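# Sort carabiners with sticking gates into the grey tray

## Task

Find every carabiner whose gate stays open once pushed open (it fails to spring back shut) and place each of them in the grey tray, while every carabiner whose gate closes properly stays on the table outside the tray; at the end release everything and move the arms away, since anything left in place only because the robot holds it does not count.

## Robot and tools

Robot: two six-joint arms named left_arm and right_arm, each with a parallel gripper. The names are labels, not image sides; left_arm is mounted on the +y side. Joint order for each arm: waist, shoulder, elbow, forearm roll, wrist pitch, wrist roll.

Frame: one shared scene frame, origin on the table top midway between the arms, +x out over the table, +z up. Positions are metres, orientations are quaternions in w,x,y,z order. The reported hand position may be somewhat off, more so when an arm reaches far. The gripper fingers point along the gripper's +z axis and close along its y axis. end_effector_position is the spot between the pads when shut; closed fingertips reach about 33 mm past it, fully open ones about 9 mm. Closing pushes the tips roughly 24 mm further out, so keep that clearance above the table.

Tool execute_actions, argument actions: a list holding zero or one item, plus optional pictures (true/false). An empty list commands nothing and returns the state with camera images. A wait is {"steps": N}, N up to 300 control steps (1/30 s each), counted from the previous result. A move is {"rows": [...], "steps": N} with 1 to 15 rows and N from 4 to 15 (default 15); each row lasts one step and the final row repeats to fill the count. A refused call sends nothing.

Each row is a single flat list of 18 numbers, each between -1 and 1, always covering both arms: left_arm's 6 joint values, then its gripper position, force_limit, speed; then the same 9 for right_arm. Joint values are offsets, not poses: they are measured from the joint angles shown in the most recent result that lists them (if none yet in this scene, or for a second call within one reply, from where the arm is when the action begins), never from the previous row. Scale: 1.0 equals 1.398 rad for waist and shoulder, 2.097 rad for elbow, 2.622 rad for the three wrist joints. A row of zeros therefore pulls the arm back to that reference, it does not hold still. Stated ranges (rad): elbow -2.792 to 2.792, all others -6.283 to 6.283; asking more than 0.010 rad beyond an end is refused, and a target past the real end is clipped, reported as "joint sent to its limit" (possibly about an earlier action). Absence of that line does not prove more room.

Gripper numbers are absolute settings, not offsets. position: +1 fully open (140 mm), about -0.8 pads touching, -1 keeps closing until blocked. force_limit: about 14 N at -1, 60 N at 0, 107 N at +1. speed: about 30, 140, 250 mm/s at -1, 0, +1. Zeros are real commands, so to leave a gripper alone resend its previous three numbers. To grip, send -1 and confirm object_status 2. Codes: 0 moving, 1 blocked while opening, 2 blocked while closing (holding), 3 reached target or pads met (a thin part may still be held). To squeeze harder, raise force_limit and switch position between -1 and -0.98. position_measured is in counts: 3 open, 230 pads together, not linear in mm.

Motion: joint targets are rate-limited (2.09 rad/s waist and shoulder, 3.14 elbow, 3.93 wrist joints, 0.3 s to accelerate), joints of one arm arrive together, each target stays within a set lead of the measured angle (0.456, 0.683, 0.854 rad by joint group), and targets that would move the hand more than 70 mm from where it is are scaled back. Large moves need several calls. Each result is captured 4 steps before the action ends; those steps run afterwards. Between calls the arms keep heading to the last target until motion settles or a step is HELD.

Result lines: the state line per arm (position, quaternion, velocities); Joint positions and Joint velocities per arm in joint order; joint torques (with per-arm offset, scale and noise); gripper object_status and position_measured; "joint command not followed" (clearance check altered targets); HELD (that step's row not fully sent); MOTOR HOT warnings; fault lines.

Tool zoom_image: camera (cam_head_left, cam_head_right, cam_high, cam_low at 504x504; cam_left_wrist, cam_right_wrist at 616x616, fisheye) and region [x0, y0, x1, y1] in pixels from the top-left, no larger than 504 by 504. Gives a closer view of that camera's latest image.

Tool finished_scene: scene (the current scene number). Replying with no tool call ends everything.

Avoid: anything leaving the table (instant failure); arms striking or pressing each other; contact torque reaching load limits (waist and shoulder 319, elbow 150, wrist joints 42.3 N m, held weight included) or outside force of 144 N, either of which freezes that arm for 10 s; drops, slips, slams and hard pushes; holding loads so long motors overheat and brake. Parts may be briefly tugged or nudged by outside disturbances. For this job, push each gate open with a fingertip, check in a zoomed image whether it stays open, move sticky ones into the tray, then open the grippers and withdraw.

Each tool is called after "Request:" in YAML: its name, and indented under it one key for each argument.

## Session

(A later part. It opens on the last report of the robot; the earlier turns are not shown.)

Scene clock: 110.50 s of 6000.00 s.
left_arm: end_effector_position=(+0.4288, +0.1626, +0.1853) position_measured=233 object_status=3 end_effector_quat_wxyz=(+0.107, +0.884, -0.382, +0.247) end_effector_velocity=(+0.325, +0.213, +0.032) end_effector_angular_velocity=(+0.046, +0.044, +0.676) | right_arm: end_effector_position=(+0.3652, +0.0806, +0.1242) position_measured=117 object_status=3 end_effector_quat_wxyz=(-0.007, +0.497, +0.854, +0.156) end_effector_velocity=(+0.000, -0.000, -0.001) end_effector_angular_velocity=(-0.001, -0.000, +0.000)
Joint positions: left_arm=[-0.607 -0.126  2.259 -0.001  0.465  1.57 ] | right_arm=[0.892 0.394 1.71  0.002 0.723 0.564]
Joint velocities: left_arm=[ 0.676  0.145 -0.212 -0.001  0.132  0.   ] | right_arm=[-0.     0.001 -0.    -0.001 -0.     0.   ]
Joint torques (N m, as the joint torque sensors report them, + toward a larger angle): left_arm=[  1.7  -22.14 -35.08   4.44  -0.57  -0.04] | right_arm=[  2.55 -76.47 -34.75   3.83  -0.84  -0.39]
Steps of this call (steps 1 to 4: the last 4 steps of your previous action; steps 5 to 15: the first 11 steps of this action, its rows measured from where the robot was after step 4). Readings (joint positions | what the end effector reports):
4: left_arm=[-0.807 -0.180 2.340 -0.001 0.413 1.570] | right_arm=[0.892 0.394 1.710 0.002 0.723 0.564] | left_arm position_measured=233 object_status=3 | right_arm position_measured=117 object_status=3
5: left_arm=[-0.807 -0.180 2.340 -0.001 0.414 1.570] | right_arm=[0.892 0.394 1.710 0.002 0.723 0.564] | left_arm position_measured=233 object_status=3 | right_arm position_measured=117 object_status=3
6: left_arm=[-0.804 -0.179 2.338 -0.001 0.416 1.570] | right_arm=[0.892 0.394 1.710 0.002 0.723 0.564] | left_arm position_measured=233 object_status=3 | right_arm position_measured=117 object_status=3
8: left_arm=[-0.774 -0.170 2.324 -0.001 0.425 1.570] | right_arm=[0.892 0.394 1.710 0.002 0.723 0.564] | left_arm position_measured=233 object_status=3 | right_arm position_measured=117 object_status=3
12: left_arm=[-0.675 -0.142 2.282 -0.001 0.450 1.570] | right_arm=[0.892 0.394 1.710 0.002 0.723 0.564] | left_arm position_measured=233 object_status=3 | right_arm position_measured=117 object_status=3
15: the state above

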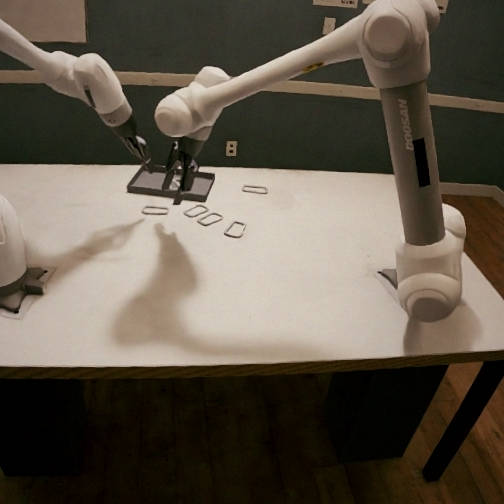

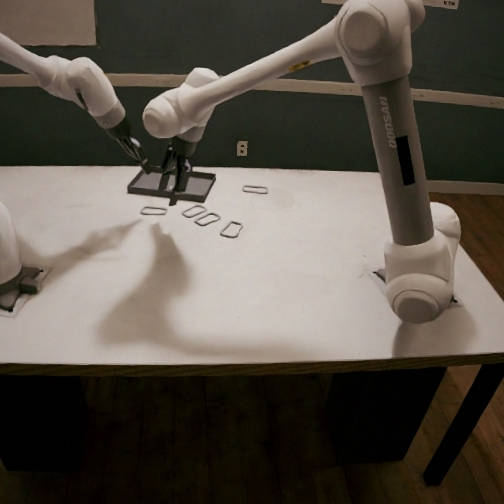

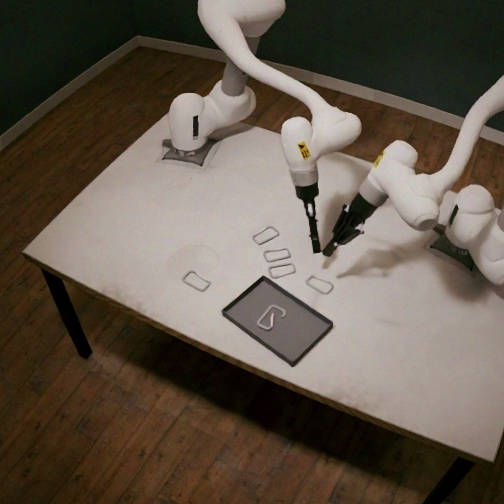

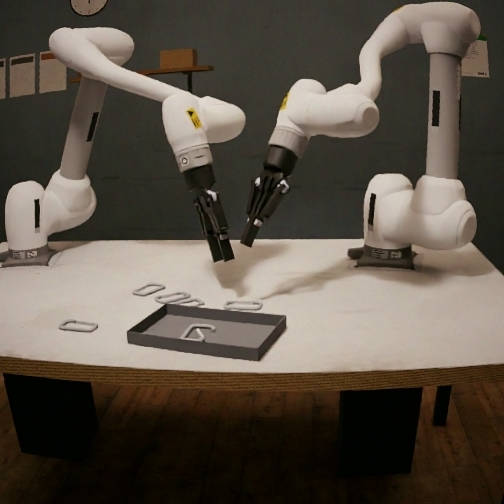

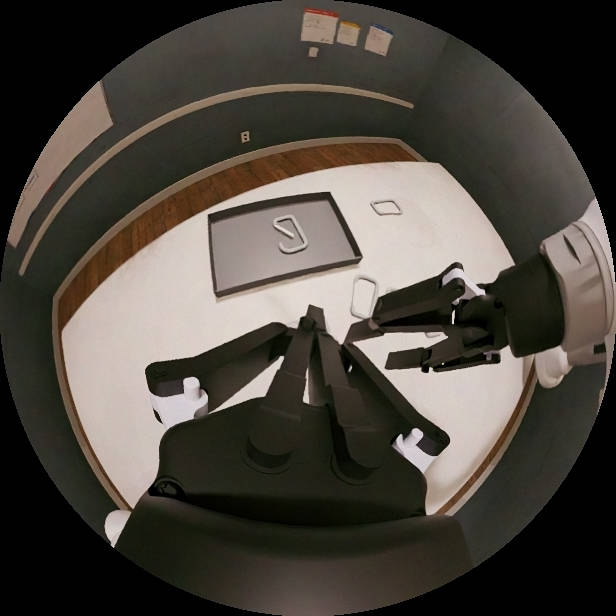

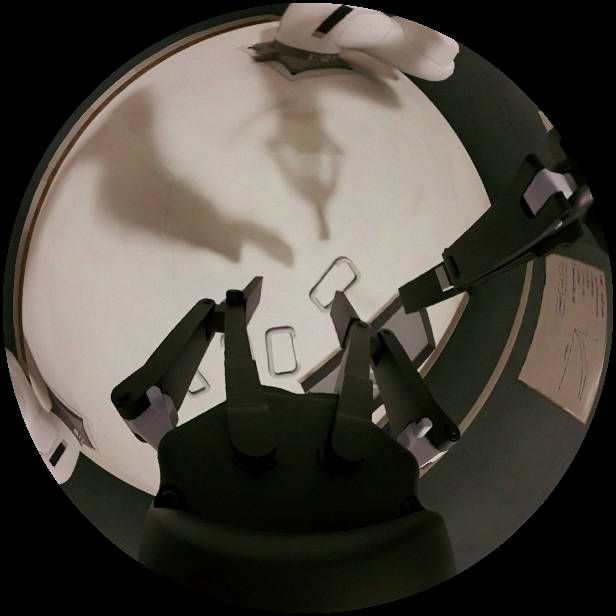

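Request:
execute_actions:
  actions:
    - {"rows":[[0.635,0.215,-0.184,0,0.041,0,-1,0,0.5, -0.046,-0.049,0.056,0,0.101,-0.026,0.1,-0.4,0]],"steps":15}

Request:
execute_actions:
  actions:
    - {"steps":10}
  pictures: true

Request:
zoom_image:
  camera: "cam_right_wrist"
  region: [200, 180, 420, 400]

Scene clock: 111.33 s of 6000.00 s.
left_arm: end_effector_position=(+0.6587, +0.4022, +0.2086) position_measured=233 object_status=3 end_effector_quat_wxyz=(+0.036, +0.957, -0.135, +0.255) end_effector_velocity=(+0.257, +0.318, +0.028) end_effector_angular_velocity=(-0.000, +0.000, +0.570) | right_arm: end_effector_position=(+0.3359, -0.0544, +0.1013) position_measured=117 object_status=3 end_effector_quat_wxyz=(-0.000, +0.501, +0.865, +0.023) end_effector_velocity=(-0.091, -0.338, -0.028) end_effector_angular_velocity=(-0.575, +0.341, +0.004)
Joint positions: left_arm=[-0.072  0.013  2.074 -0.001  0.533  1.57 ] | right_arm=[0.838 0.336 1.811 0.002 0.949 0.505]
Joint velocities: left_arm=[ 0.57   0.26  -0.322 -0.     0.063  0.   ] | right_arm=[-0.142 -0.149  0.253 -0.     0.565 -0.145]
Joint torques (N m, as the joint torque sensors report them, + toward a larger angle): left_arm=[  2.47 -37.39 -34.32   4.68  -0.96   0.01] | right_arm=[  5.89 -66.75 -35.99   4.18  -0.77   0.07]
Steps of this call (steps 1 to 4: the last 4 steps of your previous action; steps 5 to 14: the robot went on to your last target; steps 15 to 25: the first 11 steps of this action). Readings (joint positions | what the end effector reports):
15: left_arm=[-0.269 -0.078 2.187 -0.001 0.510 1.570] | right_arm=[0.892 0.394 1.710 0.002 0.723 0.563] | left_arm position_measured=233 object_status=3 | right_arm position_measured=117 object_status=3
16: left_arm=[-0.248 -0.075 2.182 -0.001 0.512 1.570] | right_arm=[0.891 0.393 1.713 0.002 0.729 0.562] | left_arm position_measured=233 object_status=3 | right_arm position_measured=117 object_status=3
18: left_arm=[-0.208 -0.055 2.157 -0.001 0.518 1.570] | right_arm=[0.879 0.380 1.735 0.002 0.779 0.549] | left_arm position_measured=233 object_status=3 | right_arm position_measured=117 object_status=3
22: left_arm=[-0.130 -0.014 2.107 -0.001 0.527 1.570] | right_arm=[0.855 0.354 1.780 0.002 0.879 0.523] | left_arm position_measured=233 object_status=3 | right_arm position_measured=117 object_status=3
25: the state above

Scene clock: 111.67 s of 6000.00 s.
left_arm: end_effector_position=(+0.7335, +0.5188, +0.2158) position_measured=233 object_status=3 end_effector_quat_wxyz=(+0.012, +0.965, -0.045, +0.258) end_effector_velocity=(+0.184, +0.372, +0.014) end_effector_angular_velocity=(+0.002, +0.001, +0.538) | right_arm: end_effector_position=(+0.3295, -0.0769, +0.0997) position_measured=117 object_status=3 end_effector_quat_wxyz=(-0.001, +0.501, +0.865, +0.000) end_effector_velocity=(-0.000, -0.002, -0.000) end_effector_angular_velocity=(-0.003, +0.002, +0.000)
Joint positions: left_arm=[ 0.115  0.098  1.967 -0.001  0.554  1.57 ] | right_arm=[0.828 0.326 1.828 0.002 0.987 0.495]
Joint velocities: left_arm=[ 0.539  0.246 -0.304  0.002  0.059  0.   ] | right_arm=[-0.001 -0.001  0.001  0.     0.003 -0.001]
Joint torques (N m, as the joint torque sensors report them, + toward a larger angle): left_arm=[ -0.55 -46.74 -36.77   4.69  -1.14  -0.07] | right_arm=[  3.39 -70.07 -32.69   3.83  -0.16  -0.12]
Kept back: nothing.
Steps of this call (steps 1 to 4: the last 4 steps of your previous action; steps 5 to 10: the robot went on to your last target). Readings (joint positions | what the end effector reports):
1: left_arm=[-0.053 0.022 2.063 -0.001 0.535 1.570] | right_arm=[0.834 0.332 1.818 0.002 0.965 0.501] | left_arm position_measured=233 object_status=3 | right_arm position_measured=117 object_status=3
2: left_arm=[-0.034 0.030 2.052 -0.001 0.538 1.570] | right_arm=[0.831 0.329 1.823 0.002 0.976 0.498] | left_arm position_measured=233 object_status=3 | right_arm position_measured=117 object_status=3
4: left_arm=[0.004 0.048 2.030 -0.001 0.542 1.570] | right_arm=[0.829 0.327 1.826 0.002 0.983 0.496] | left_arm position_measured=233 object_status=3 | right_arm position_measured=117 object_status=3
8: left_arm=[0.078 0.082 1.988 -0.001 0.550 1.570] | right_arm=[0.828 0.326 1.827 0.002 0.987 0.495] | left_arm position_measured=233 object_status=3 | right_arm position_measured=117 object_status=3
10: the state above

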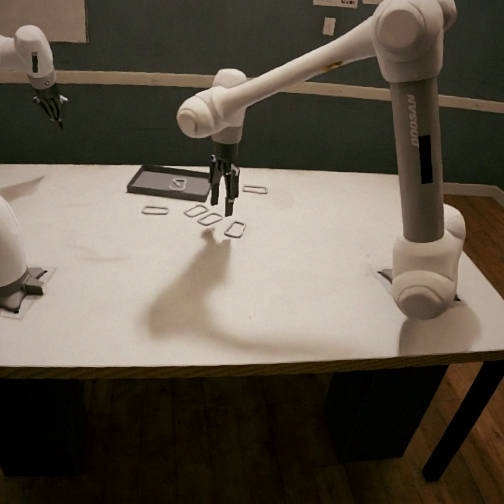

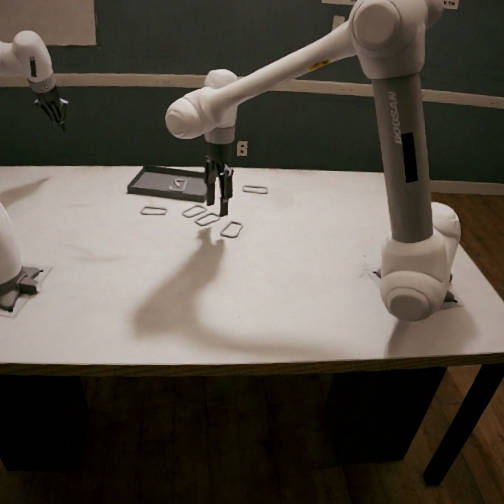

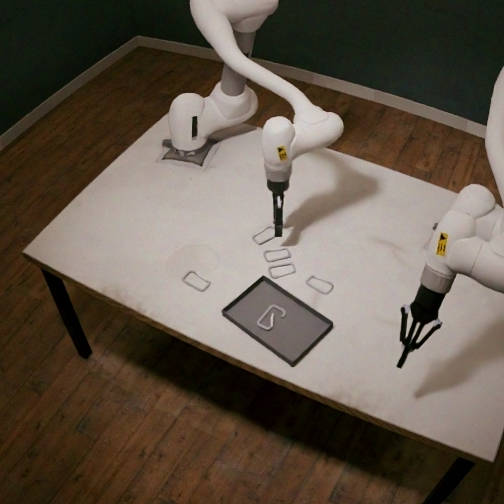

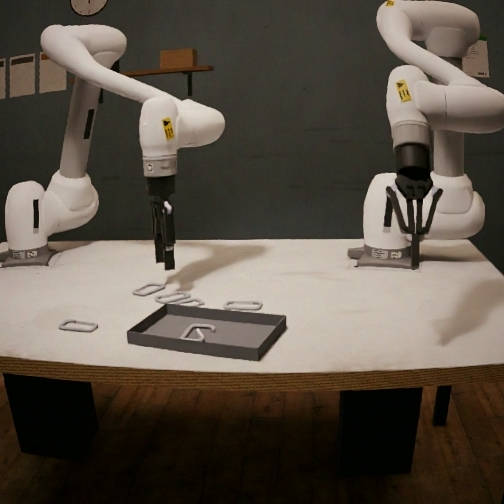

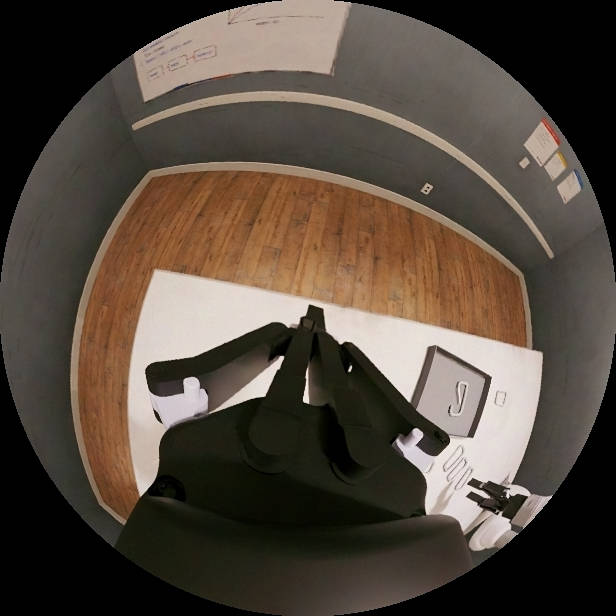

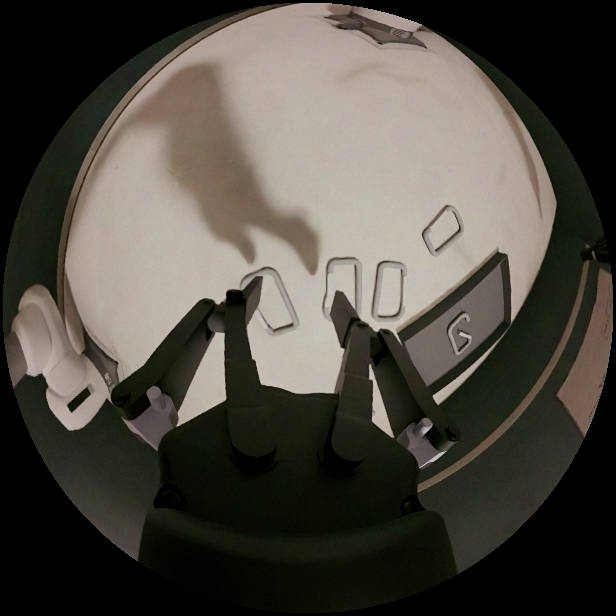

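Region (200, 180, 420, 400) of cam_right_wrist's 616x616 image, scaled by 2.291, with more detail than that image has.

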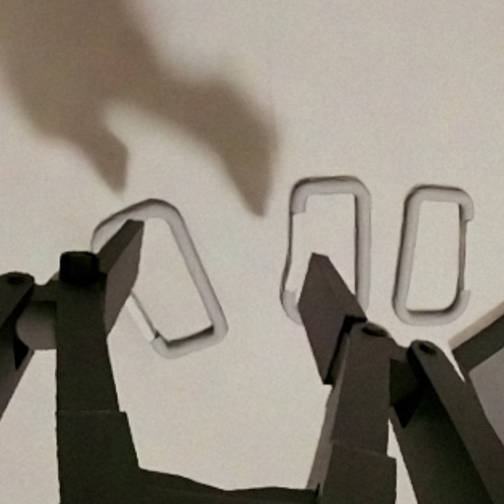

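Request:
execute_actions:
  actions:
    - {"rows":[[0.119,0.055,-0.045,0,0.007,0,-1,0,0.5, 0.004,-0.029,0.064,0,-0.036,-0.133,0.1,-0.4,0]],"steps":15}

Request:
execute_actions:
  actions:
    - {"steps":6}
  pictures: true

Request:
zoom_image:
  camera: "cam_right_wrist"
  region: [200, 180, 420, 400]

Scene clock: 112.47 s of 6000.00 s.
left_arm: end_effector_position=(+0.7805, +0.6420, +0.2178) position_measured=233 object_status=3 end_effector_quat_wxyz=(-0.009, +0.966, +0.035, +0.257) end_effector_velocity=(+0.000, -0.001, +0.000) end_effector_angular_velocity=(+0.000, -0.000, -0.001) | right_arm: end_effector_position=(+0.2984, -0.1211, +0.0655) position_measured=117 object_status=3 end_effector_quat_wxyz=(-0.001, +0.344, +0.939, +0.001) end_effector_velocity=(-0.013, -0.018, -0.013) end_effector_angular_velocity=(+0.003, -0.002, +0.152)
Joint positions: left_arm=[ 0.281  0.175  1.873 -0.001  0.572  1.57 ] | right_arm=[0.834 0.286 1.96  0.002 0.894 0.152]
Joint velocities: left_arm=[-0.001 -0.    -0.    -0.    -0.     0.001] | right_arm=[ 0.003 -0.017  0.054  0.    -0.04  -0.149]
Joint torques (N m, as the joint torque sensors report them, + toward a larger angle): left_arm=[ -0.28 -54.52 -36.57   4.67  -1.09  -0.01] | right_arm=[  1.35 -59.22 -39.6    4.2   -0.59  -0.07]
Steps of this call (steps 1 to 13: the robot went on to your last target; steps 14 to 24: the first 11 steps of this action). Readings (joint positions | what the end effector reports):
14: left_arm=[0.280 0.174 1.873 -0.001 0.572 1.570] | right_arm=[0.828 0.326 1.828 0.002 0.987 0.495] | left_arm position_measured=233 object_status=3 | right_arm position_measured=117 object_status=3
15: left_arm=[0.280 0.174 1.873 -0.001 0.572 1.570] | right_arm=[0.828 0.325 1.830 0.002 0.985 0.488] | left_arm position_measured=233 object_status=3 | right_arm position_measured=117 object_status=3
17: left_arm=[0.281 0.175 1.873 -0.001 0.572 1.570] | right_arm=[0.829 0.319 1.852 0.002 0.968 0.432] | left_arm position_measured=233 object_status=3 | right_arm position_measured=117 object_status=3
21: left_arm=[0.281 0.175 1.873 -0.001 0.572 1.570] | right_arm=[0.832 0.294 1.935 0.002 0.911 0.218] | left_arm position_measured=233 object_status=3 | right_arm position_measured=117 object_status=3
24: the state above

Scene clock: 112.67 s of 6000.00 s.
left_arm: end_effector_position=(+0.7805, +0.6420, +0.2178) position_measured=233 object_status=3 end_effector_quat_wxyz=(-0.009, +0.966, +0.035, +0.257) end_effector_velocity=(+0.000, -0.001, -0.001) end_effector_angular_velocity=(-0.000, +0.001, -0.001) | right_arm: end_effector_position=(+0.2979, -0.1217, +0.0650) position_measured=117 object_status=3 end_effector_quat_wxyz=(-0.001, +0.341, +0.940, +0.001) end_effector_velocity=(-0.001, -0.001, -0.001) end_effector_angular_velocity=(-0.001, +0.000, +0.004)
Joint positions: left_arm=[ 0.281  0.175  1.873 -0.001  0.572  1.57 ] | right_arm=[0.834 0.285 1.962 0.002 0.893 0.147]
Joint velocities: left_arm=[-0.001  0.001 -0.     0.     0.    -0.   ] | right_arm=[ 0.001  0.     0.002  0.    -0.001 -0.004]
Joint torques (N m, as the joint torque sensors report them, + toward a larger angle): left_arm=[ -0.32 -54.98 -36.62   4.77  -1.11   0.17] | right_arm=[  4.35 -62.6  -31.15   3.45  -0.47  -0.36]
Kept back: nothing.
Steps of this call (steps 1 to 4: the last 4 steps of your previous action; steps 5 to 6: the robot went on to your last target). Readings (joint positions | what the end effector reports):
1: left_arm=[0.281 0.175 1.873 -0.001 0.572 1.570] | right_arm=[0.834 0.286 1.961 0.002 0.893 0.149] | left_arm position_measured=233 object_status=3 | right_arm position_measured=117 object_status=3
2: left_arm=[0.281 0.175 1.873 -0.001 0.572 1.570] | right_arm=[0.834 0.286 1.961 0.002 0.893 0.148] | left_arm position_measured=233 object_status=3 | right_arm position_measured=117 object_status=3
4: left_arm=[0.281 0.175 1.873 -0.001 0.572 1.570] | right_arm=[0.834 0.285 1.962 0.002 0.893 0.147] | left_arm position_measured=233 object_status=3 | right_arm position_measured=117 object_status=3
6: the state above

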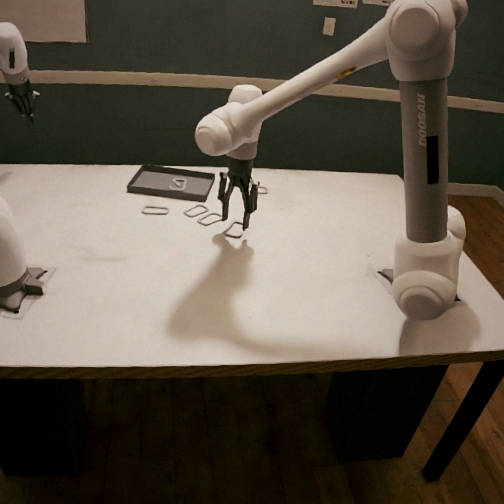

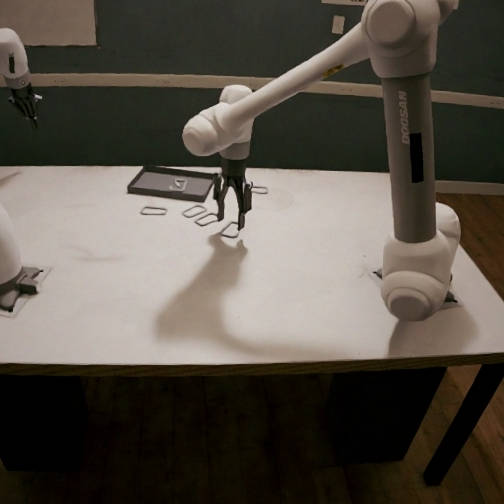

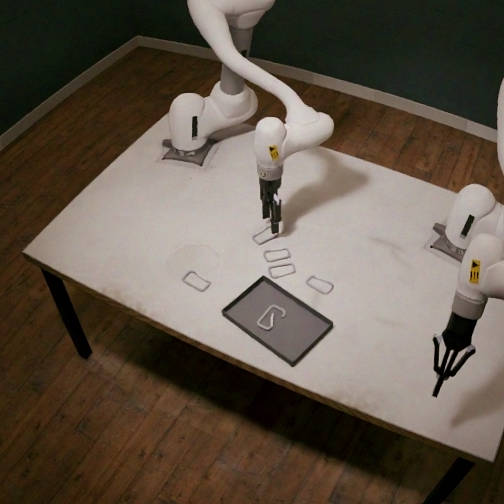

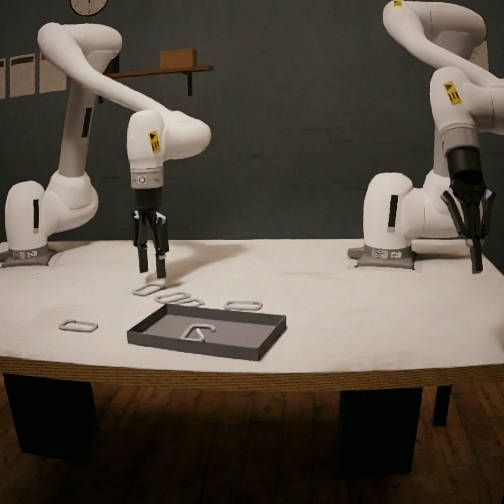

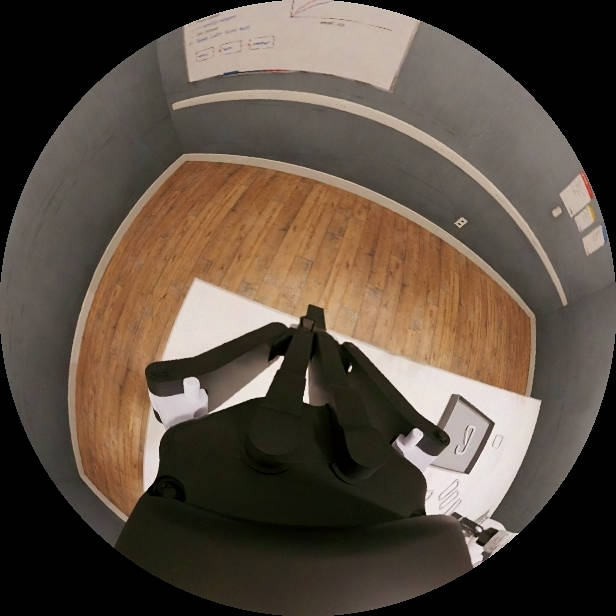

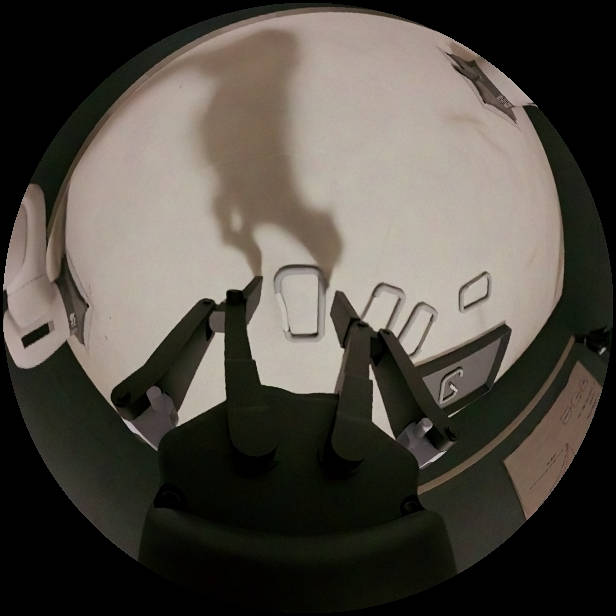

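Region (200, 180, 420, 400) of cam_right_wrist's 616x616 image, scaled by 2.291, with more detail than that image has.

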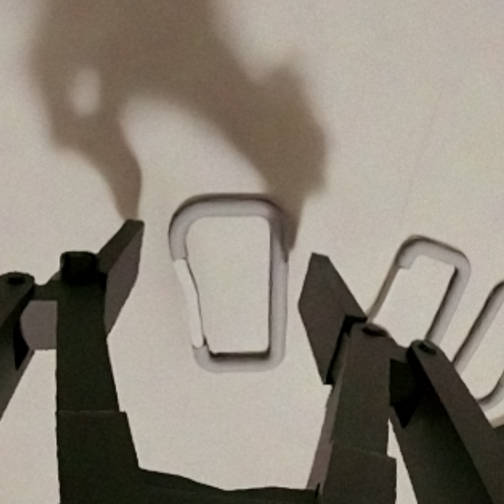

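Request:
execute_actions:
  actions:
    - {"rows":[[0,0,0,0,0,0,-1,0,0.5, -0.0236,0.022,0.0146,0,-0.0227,-0.0126,0.1,-0.4,0]],"steps":14}
  pictures: true

Request:
zoom_image:
  camera: "cam_right_wrist"
  region: [200, 180, 420, 400]

Request:
execute_actions:
  actions:
    - {"rows":[[0,0,0,0,0,0,-1,0,0.5, 0,0,0,0,0,0,-0.25,-0.4,-0.3]],"steps":15}
  pictures: true

Request:
zoom_image:
  camera: "cam_right_wrist"
  region: [200, 180, 420, 400]

Scene clock: 113.20 s of 6000.00 s.
left_arm: end_effector_position=(+0.7805, +0.6420, +0.2178) position_measured=233 object_status=3 end_effector_quat_wxyz=(-0.009, +0.966, +0.035, +0.257) end_effector_velocity=(-0.000, +0.000, +0.001) end_effector_angular_velocity=(-0.000, -0.001, +0.001) | right_arm: end_effector_position=(+0.3125, -0.1354, +0.0336) position_measured=117 object_status=3 end_effector_quat_wxyz=(-0.001, +0.341, +0.940, -0.000) end_effector_velocity=(+0.001, -0.007, -0.013) end_effector_angular_velocity=(-0.009, +0.006, +0.001)
Joint positions: left_arm=[ 0.281  0.175  1.873 -0.001  0.572  1.57 ] | right_arm=[0.801 0.316 1.992 0.002 0.835 0.114]
Joint velocities: left_arm=[ 0.001 -0.001 -0.    -0.     0.     0.   ] | right_arm=[-0.008  0.013  0.013 -0.    -0.015 -0.009]
Joint torques (N m, as the joint torque sensors report them, + toward a larger angle): left_arm=[ -1.09 -55.77 -36.71   4.71  -1.09   0.12] | right_arm=[  6.04 -72.14 -33.64   3.88  -0.59  -0.51]
Steps of this call (steps 1 to 6: the robot went on to your last target; steps 7 to 16: the first 10 steps of this action). Readings (joint positions | what the end effector reports):
7: left_arm=[0.281 0.175 1.873 -0.001 0.572 1.570] | right_arm=[0.834 0.285 1.962 0.002 0.893 0.147] | left_arm position_measured=233 object_status=3 | right_arm position_measured=117 object_status=3
8: left_arm=[0.281 0.175 1.873 -0.001 0.572 1.570] | right_arm=[0.831 0.288 1.965 0.002 0.886 0.143] | left_arm position_measured=233 object_status=3 | right_arm position_measured=117 object_status=3
10: left_arm=[0.281 0.175 1.873 -0.001 0.572 1.570] | right_arm=[0.814 0.304 1.981 0.002 0.856 0.126] | left_arm position_measured=233 object_status=3 | right_arm position_measured=117 object_status=3
14: left_arm=[0.281 0.175 1.873 -0.001 0.572 1.570] | right_arm=[0.802 0.315 1.991 0.002 0.836 0.115] | left_arm position_measured=233 object_status=3 | right_arm position_measured=117 object_status=3
16: the state above

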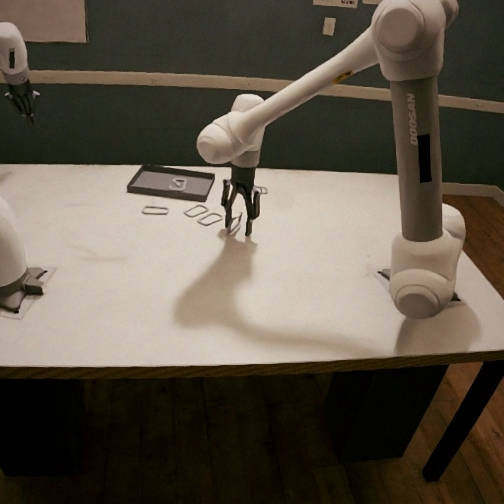

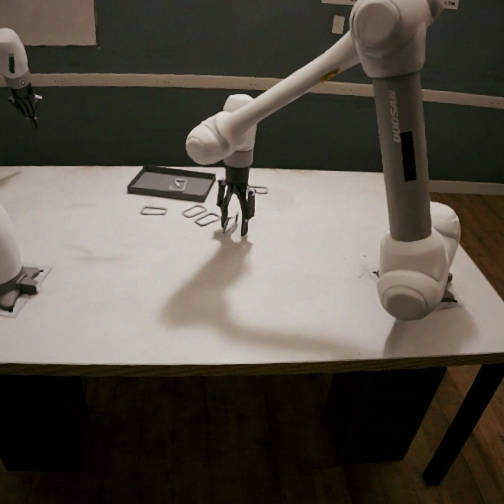

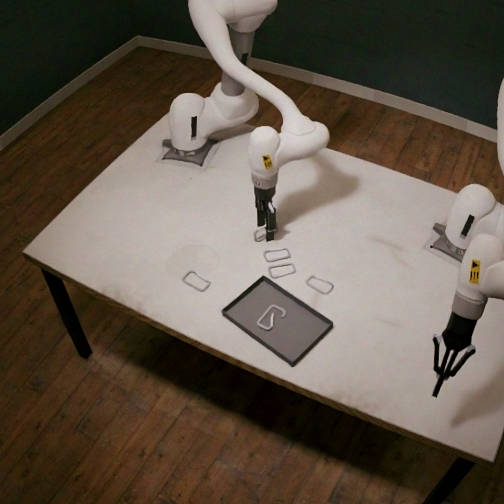

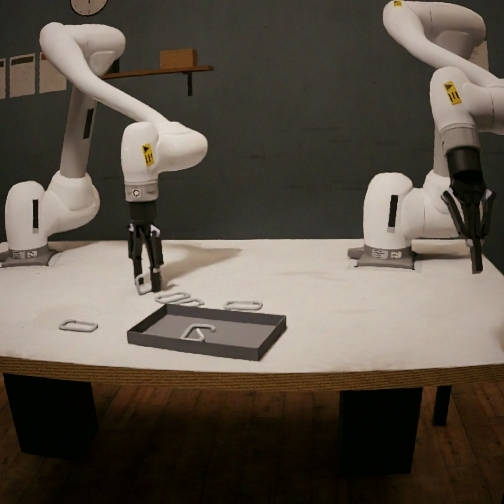

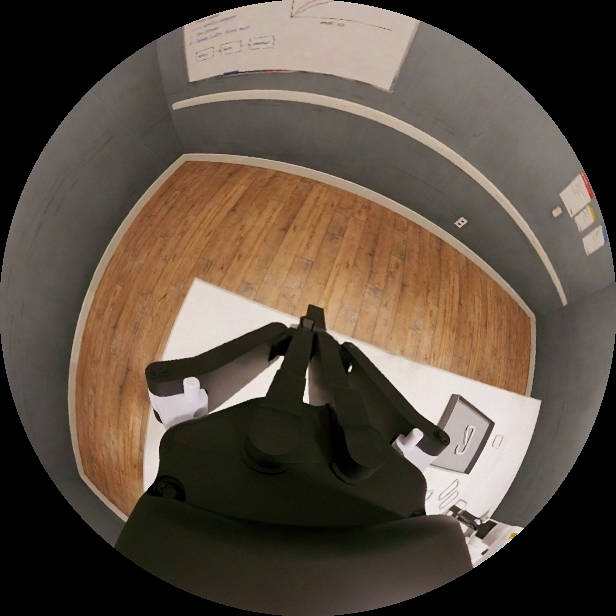

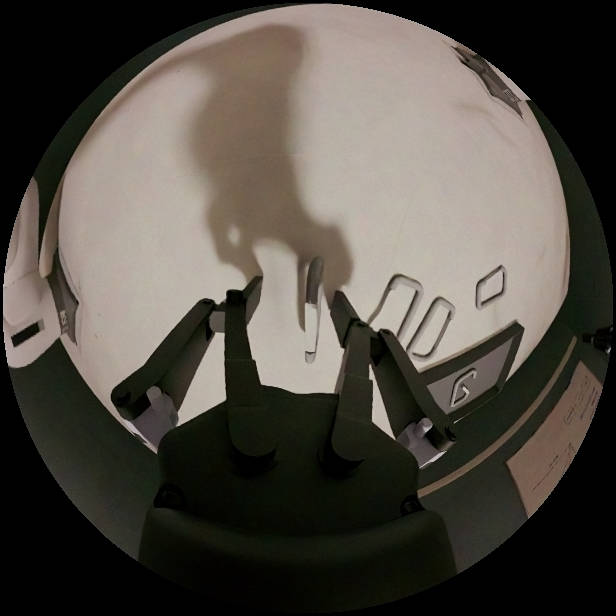

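Region (200, 180, 420, 400) of cam_right_wrist's 616x616 image, scaled by 2.291, with more detail than that image has.

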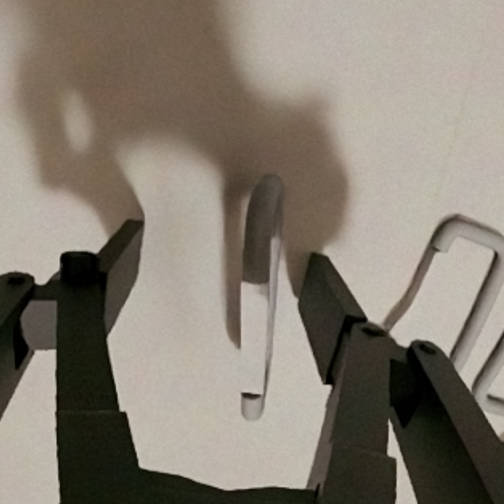

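Scene clock: 113.70 s of 6000.00 s.
left_arm: end_effector_position=(+0.7805, +0.6420, +0.2178) position_measured=233 object_status=3 end_effector_quat_wxyz=(-0.009, +0.966, +0.035, +0.257) end_effector_velocity=(+0.000, -0.002, +0.000) end_effector_angular_velocity=(+0.000, -0.000, -0.003) | right_arm: end_effector_position=(+0.3129, -0.1354, +0.0333) position_measured=160 object_status=0 end_effector_quat_wxyz=(-0.001, +0.341, +0.940, +0.000) end_effector_velocity=(+0.000, -0.000, -0.000) end_effector_angular_velocity=(-0.000, +0.000, +0.001)
Joint positions: left_arm=[ 0.281  0.175  1.873 -0.001  0.572  1.57 ] | right_arm=[0.801 0.316 1.992 0.002 0.833 0.114]
Joint velocities: left_arm=[-0.002 -0.    -0.    -0.     0.     0.001] | right_arm=[-0.     0.    -0.    -0.     0.    -0.001]
Joint torques (N m, as the joint torque sensors report them, + toward a larger angle): left_arm=[ -0.96 -54.88 -36.59   4.77  -1.14   0.09] | right_arm=[  2.09 -42.12 -19.05   3.55  -2.23  -0.4 ]
Steps of this call (steps 1 to 4: the last 4 steps of your previous action; steps 5 to 15: the first 11 steps of this action, its rows measured from where the robot was after step 4). Readings (joint positions | what the end effector reports):
4: left_arm=[0.281 0.175 1.873 -0.001 0.572 1.570] | right_arm=[0.801 0.316 1.992 0.002 0.834 0.114] | left_arm position_measured=233 object_status=3 | right_arm position_measured=117 object_status=3
5: left_arm=[0.281 0.175 1.873 -0.001 0.572 1.570] | right_arm=[0.801 0.316 1.992 0.002 0.833 0.114] | left_arm position_measured=233 object_status=3 | right_arm position_measured=117 object_status=0
6: left_arm=[0.281 0.175 1.873 -0.001 0.572 1.570] | right_arm=[0.801 0.316 1.992 0.002 0.833 0.114] | left_arm position_measured=233 object_status=3 | right_arm position_measured=119 object_status=0
8: left_arm=[0.281 0.175 1.873 -0.001 0.572 1.570] | right_arm=[0.801 0.316 1.992 0.002 0.833 0.114] | left_arm position_measured=233 object_status=3 | right_arm position_measured=130 object_status=0
12: left_arm=[0.281 0.175 1.873 -0.001 0.572 1.570] | right_arm=[0.801 0.316 1.992 0.002 0.833 0.114] | left_arm position_measured=233 object_status=3 | right_arm position_measured=153 object_status=0
15: the state above

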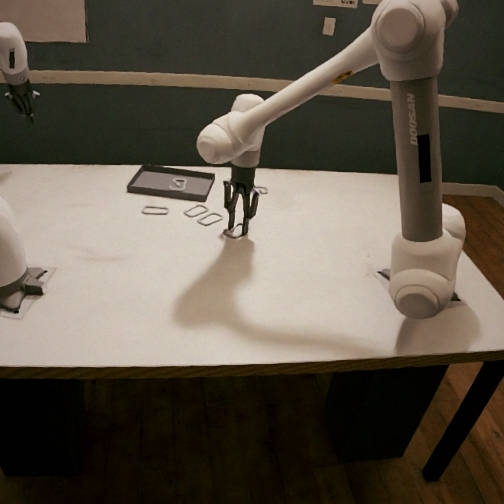

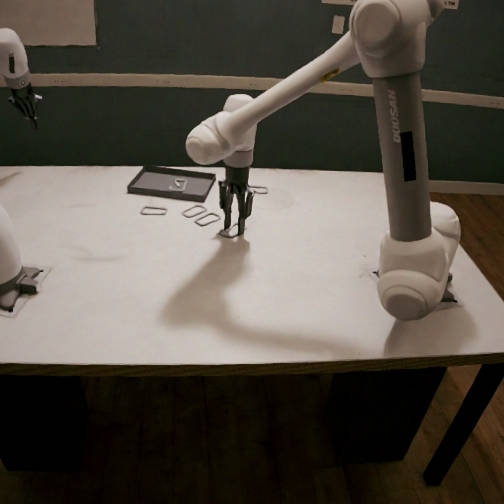

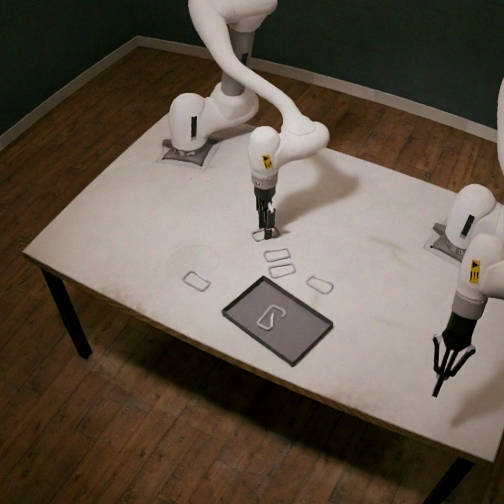

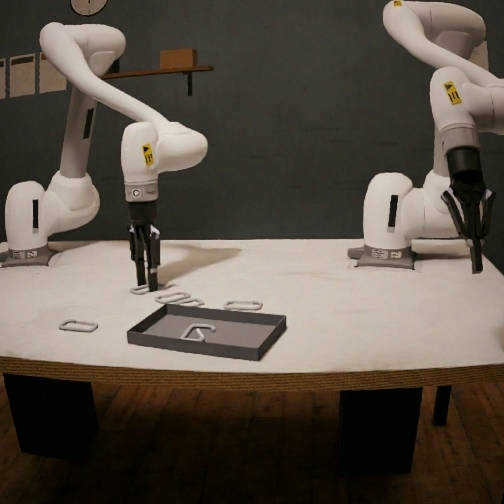

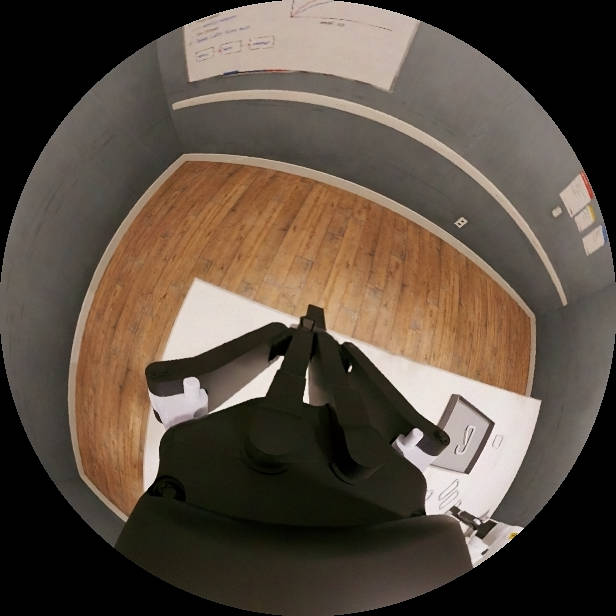

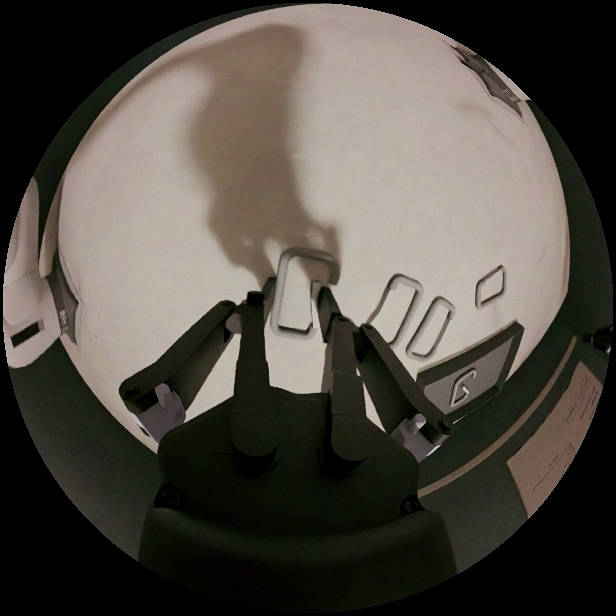

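Region (200, 180, 420, 400) of cam_right_wrist's 616x616 image, scaled by 2.291, with more detail than that image has.

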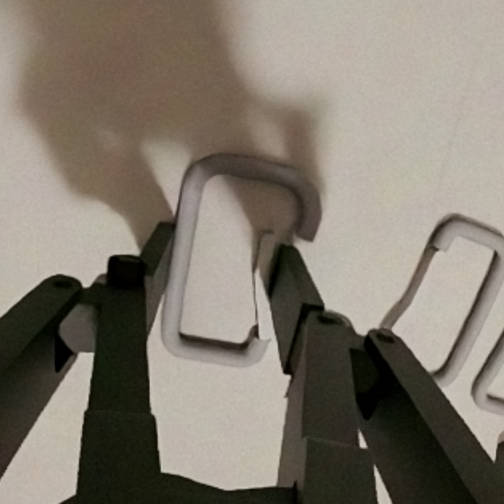

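Request:
execute_actions:
  actions:
    - {"rows":[[0,0,0,0,0,0,-1,0,0.5, 0,0,0,0,0,0,0.1,-0.4,0]],"steps":15}
  pictures: true

Request:
zoom_image:
  camera: "cam_right_wrist"
  region: [200, 180, 420, 400]

Scene clock: 114.20 s of 6000.00 s.
left_arm: end_effector_position=(+0.7805, +0.6420, +0.2178) position_measured=233 object_status=3 end_effector_quat_wxyz=(-0.009, +0.966, +0.035, +0.257) end_effector_velocity=(-0.000, +0.001, -0.000) end_effector_angular_velocity=(+0.001, +0.000, +0.000) | right_arm: end_effector_position=(+0.3129, -0.1355, +0.0332) position_measured=117 object_status=0 end_effector_quat_wxyz=(-0.001, +0.341, +0.940, -0.000) end_effector_velocity=(-0.000, -0.000, -0.000) end_effector_angular_velocity=(+0.000, +0.001, +0.000)
Joint positions: left_arm=[ 0.281  0.175  1.873 -0.001  0.572  1.57 ] | right_arm=[0.801 0.316 1.992 0.002 0.833 0.114]
Joint velocities: left_arm=[ 0.001  0.    -0.     0.001  0.     0.001] | right_arm=[ 0.    -0.     0.     0.001  0.    -0.   ]
Joint torques (N m, as the joint torque sensors report them, + toward a larger angle): left_arm=[ -0.67 -54.61 -36.55   4.61  -1.05   0.02] | right_arm=[  4.76 -63.46 -29.17   3.55  -0.14  -0.32]
Steps of this call (steps 1 to 4: the last 4 steps of your previous action; steps 5 to 15: the first 11 steps of this action). Readings (joint positions | what the end effector reports):
5: left_arm=[0.281 0.175 1.873 -0.001 0.572 1.570] | right_arm=[0.801 0.316 1.992 0.002 0.833 0.114] | left_arm position_measured=233 object_status=3 | right_arm position_measured=160 object_status=0
6: left_arm=[0.281 0.175 1.873 -0.001 0.572 1.570] | right_arm=[0.801 0.316 1.992 0.002 0.833 0.114] | left_arm position_measured=233 object_status=3 | right_arm position_measured=157 object_status=0
8: left_arm=[0.281 0.175 1.873 -0.001 0.572 1.570] | right_arm=[0.801 0.316 1.992 0.002 0.833 0.114] | left_arm position_measured=233 object_status=3 | right_arm position_measured=142 object_status=0
12: left_arm=[0.281 0.175 1.873 -0.001 0.572 1.570] | right_arm=[0.801 0.316 1.992 0.002 0.833 0.114] | left_arm position_measured=233 object_status=3 | right_arm position_measured=117 object_status=0
15: the state above

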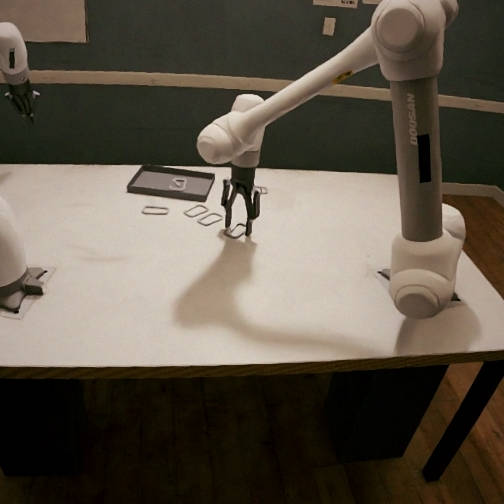

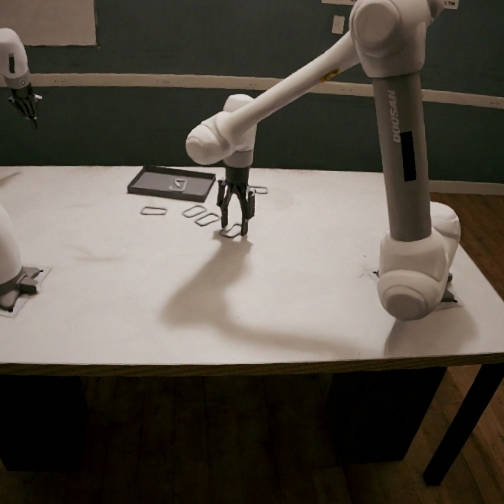

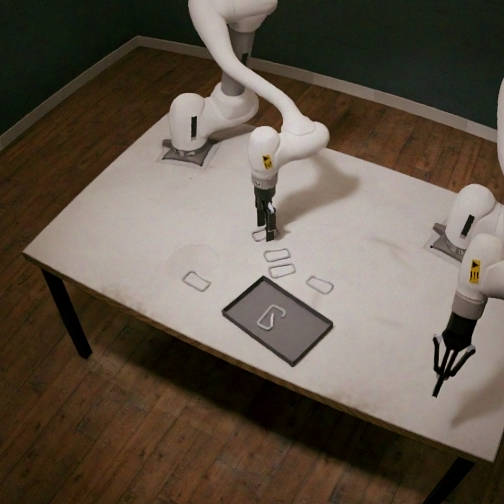

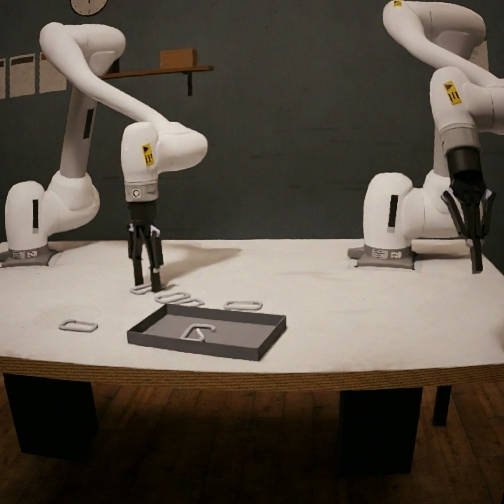

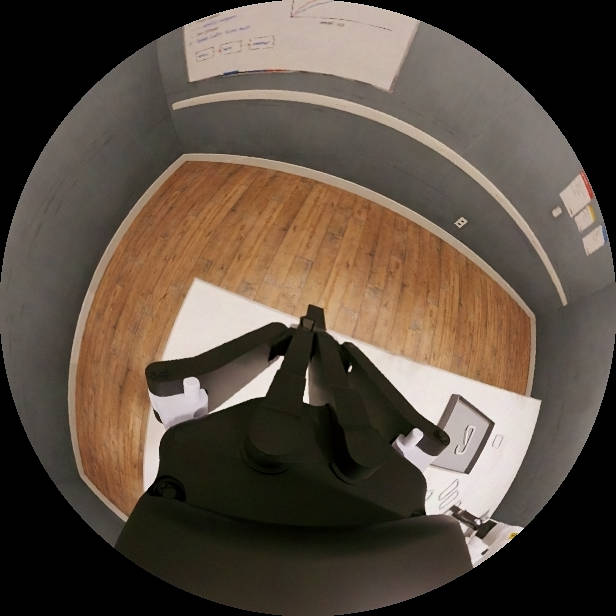

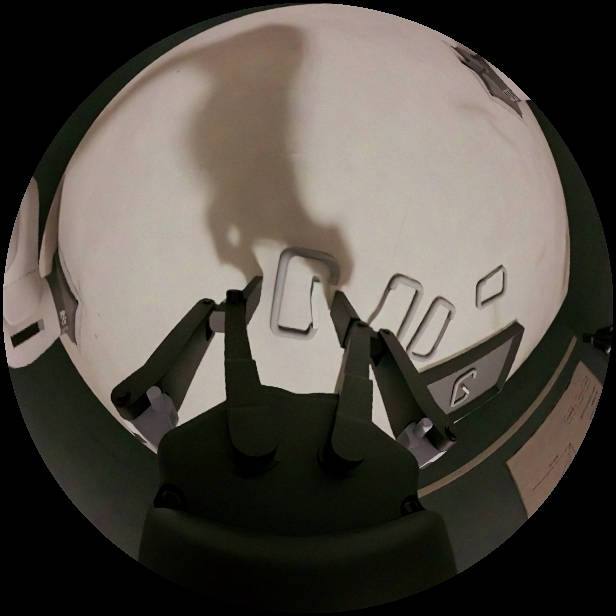

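Region (200, 180, 420, 400) of cam_right_wrist's 616x616 image, scaled by 2.291, with more detail than that image has.

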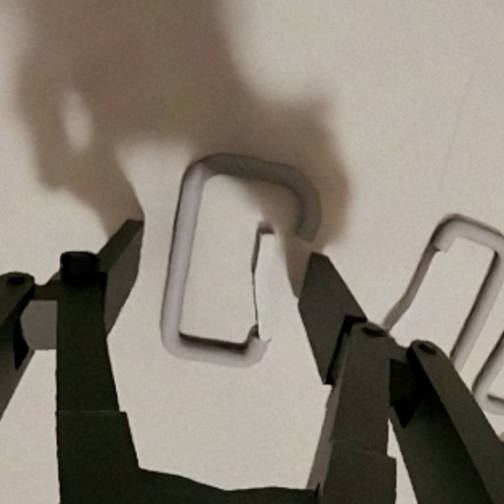

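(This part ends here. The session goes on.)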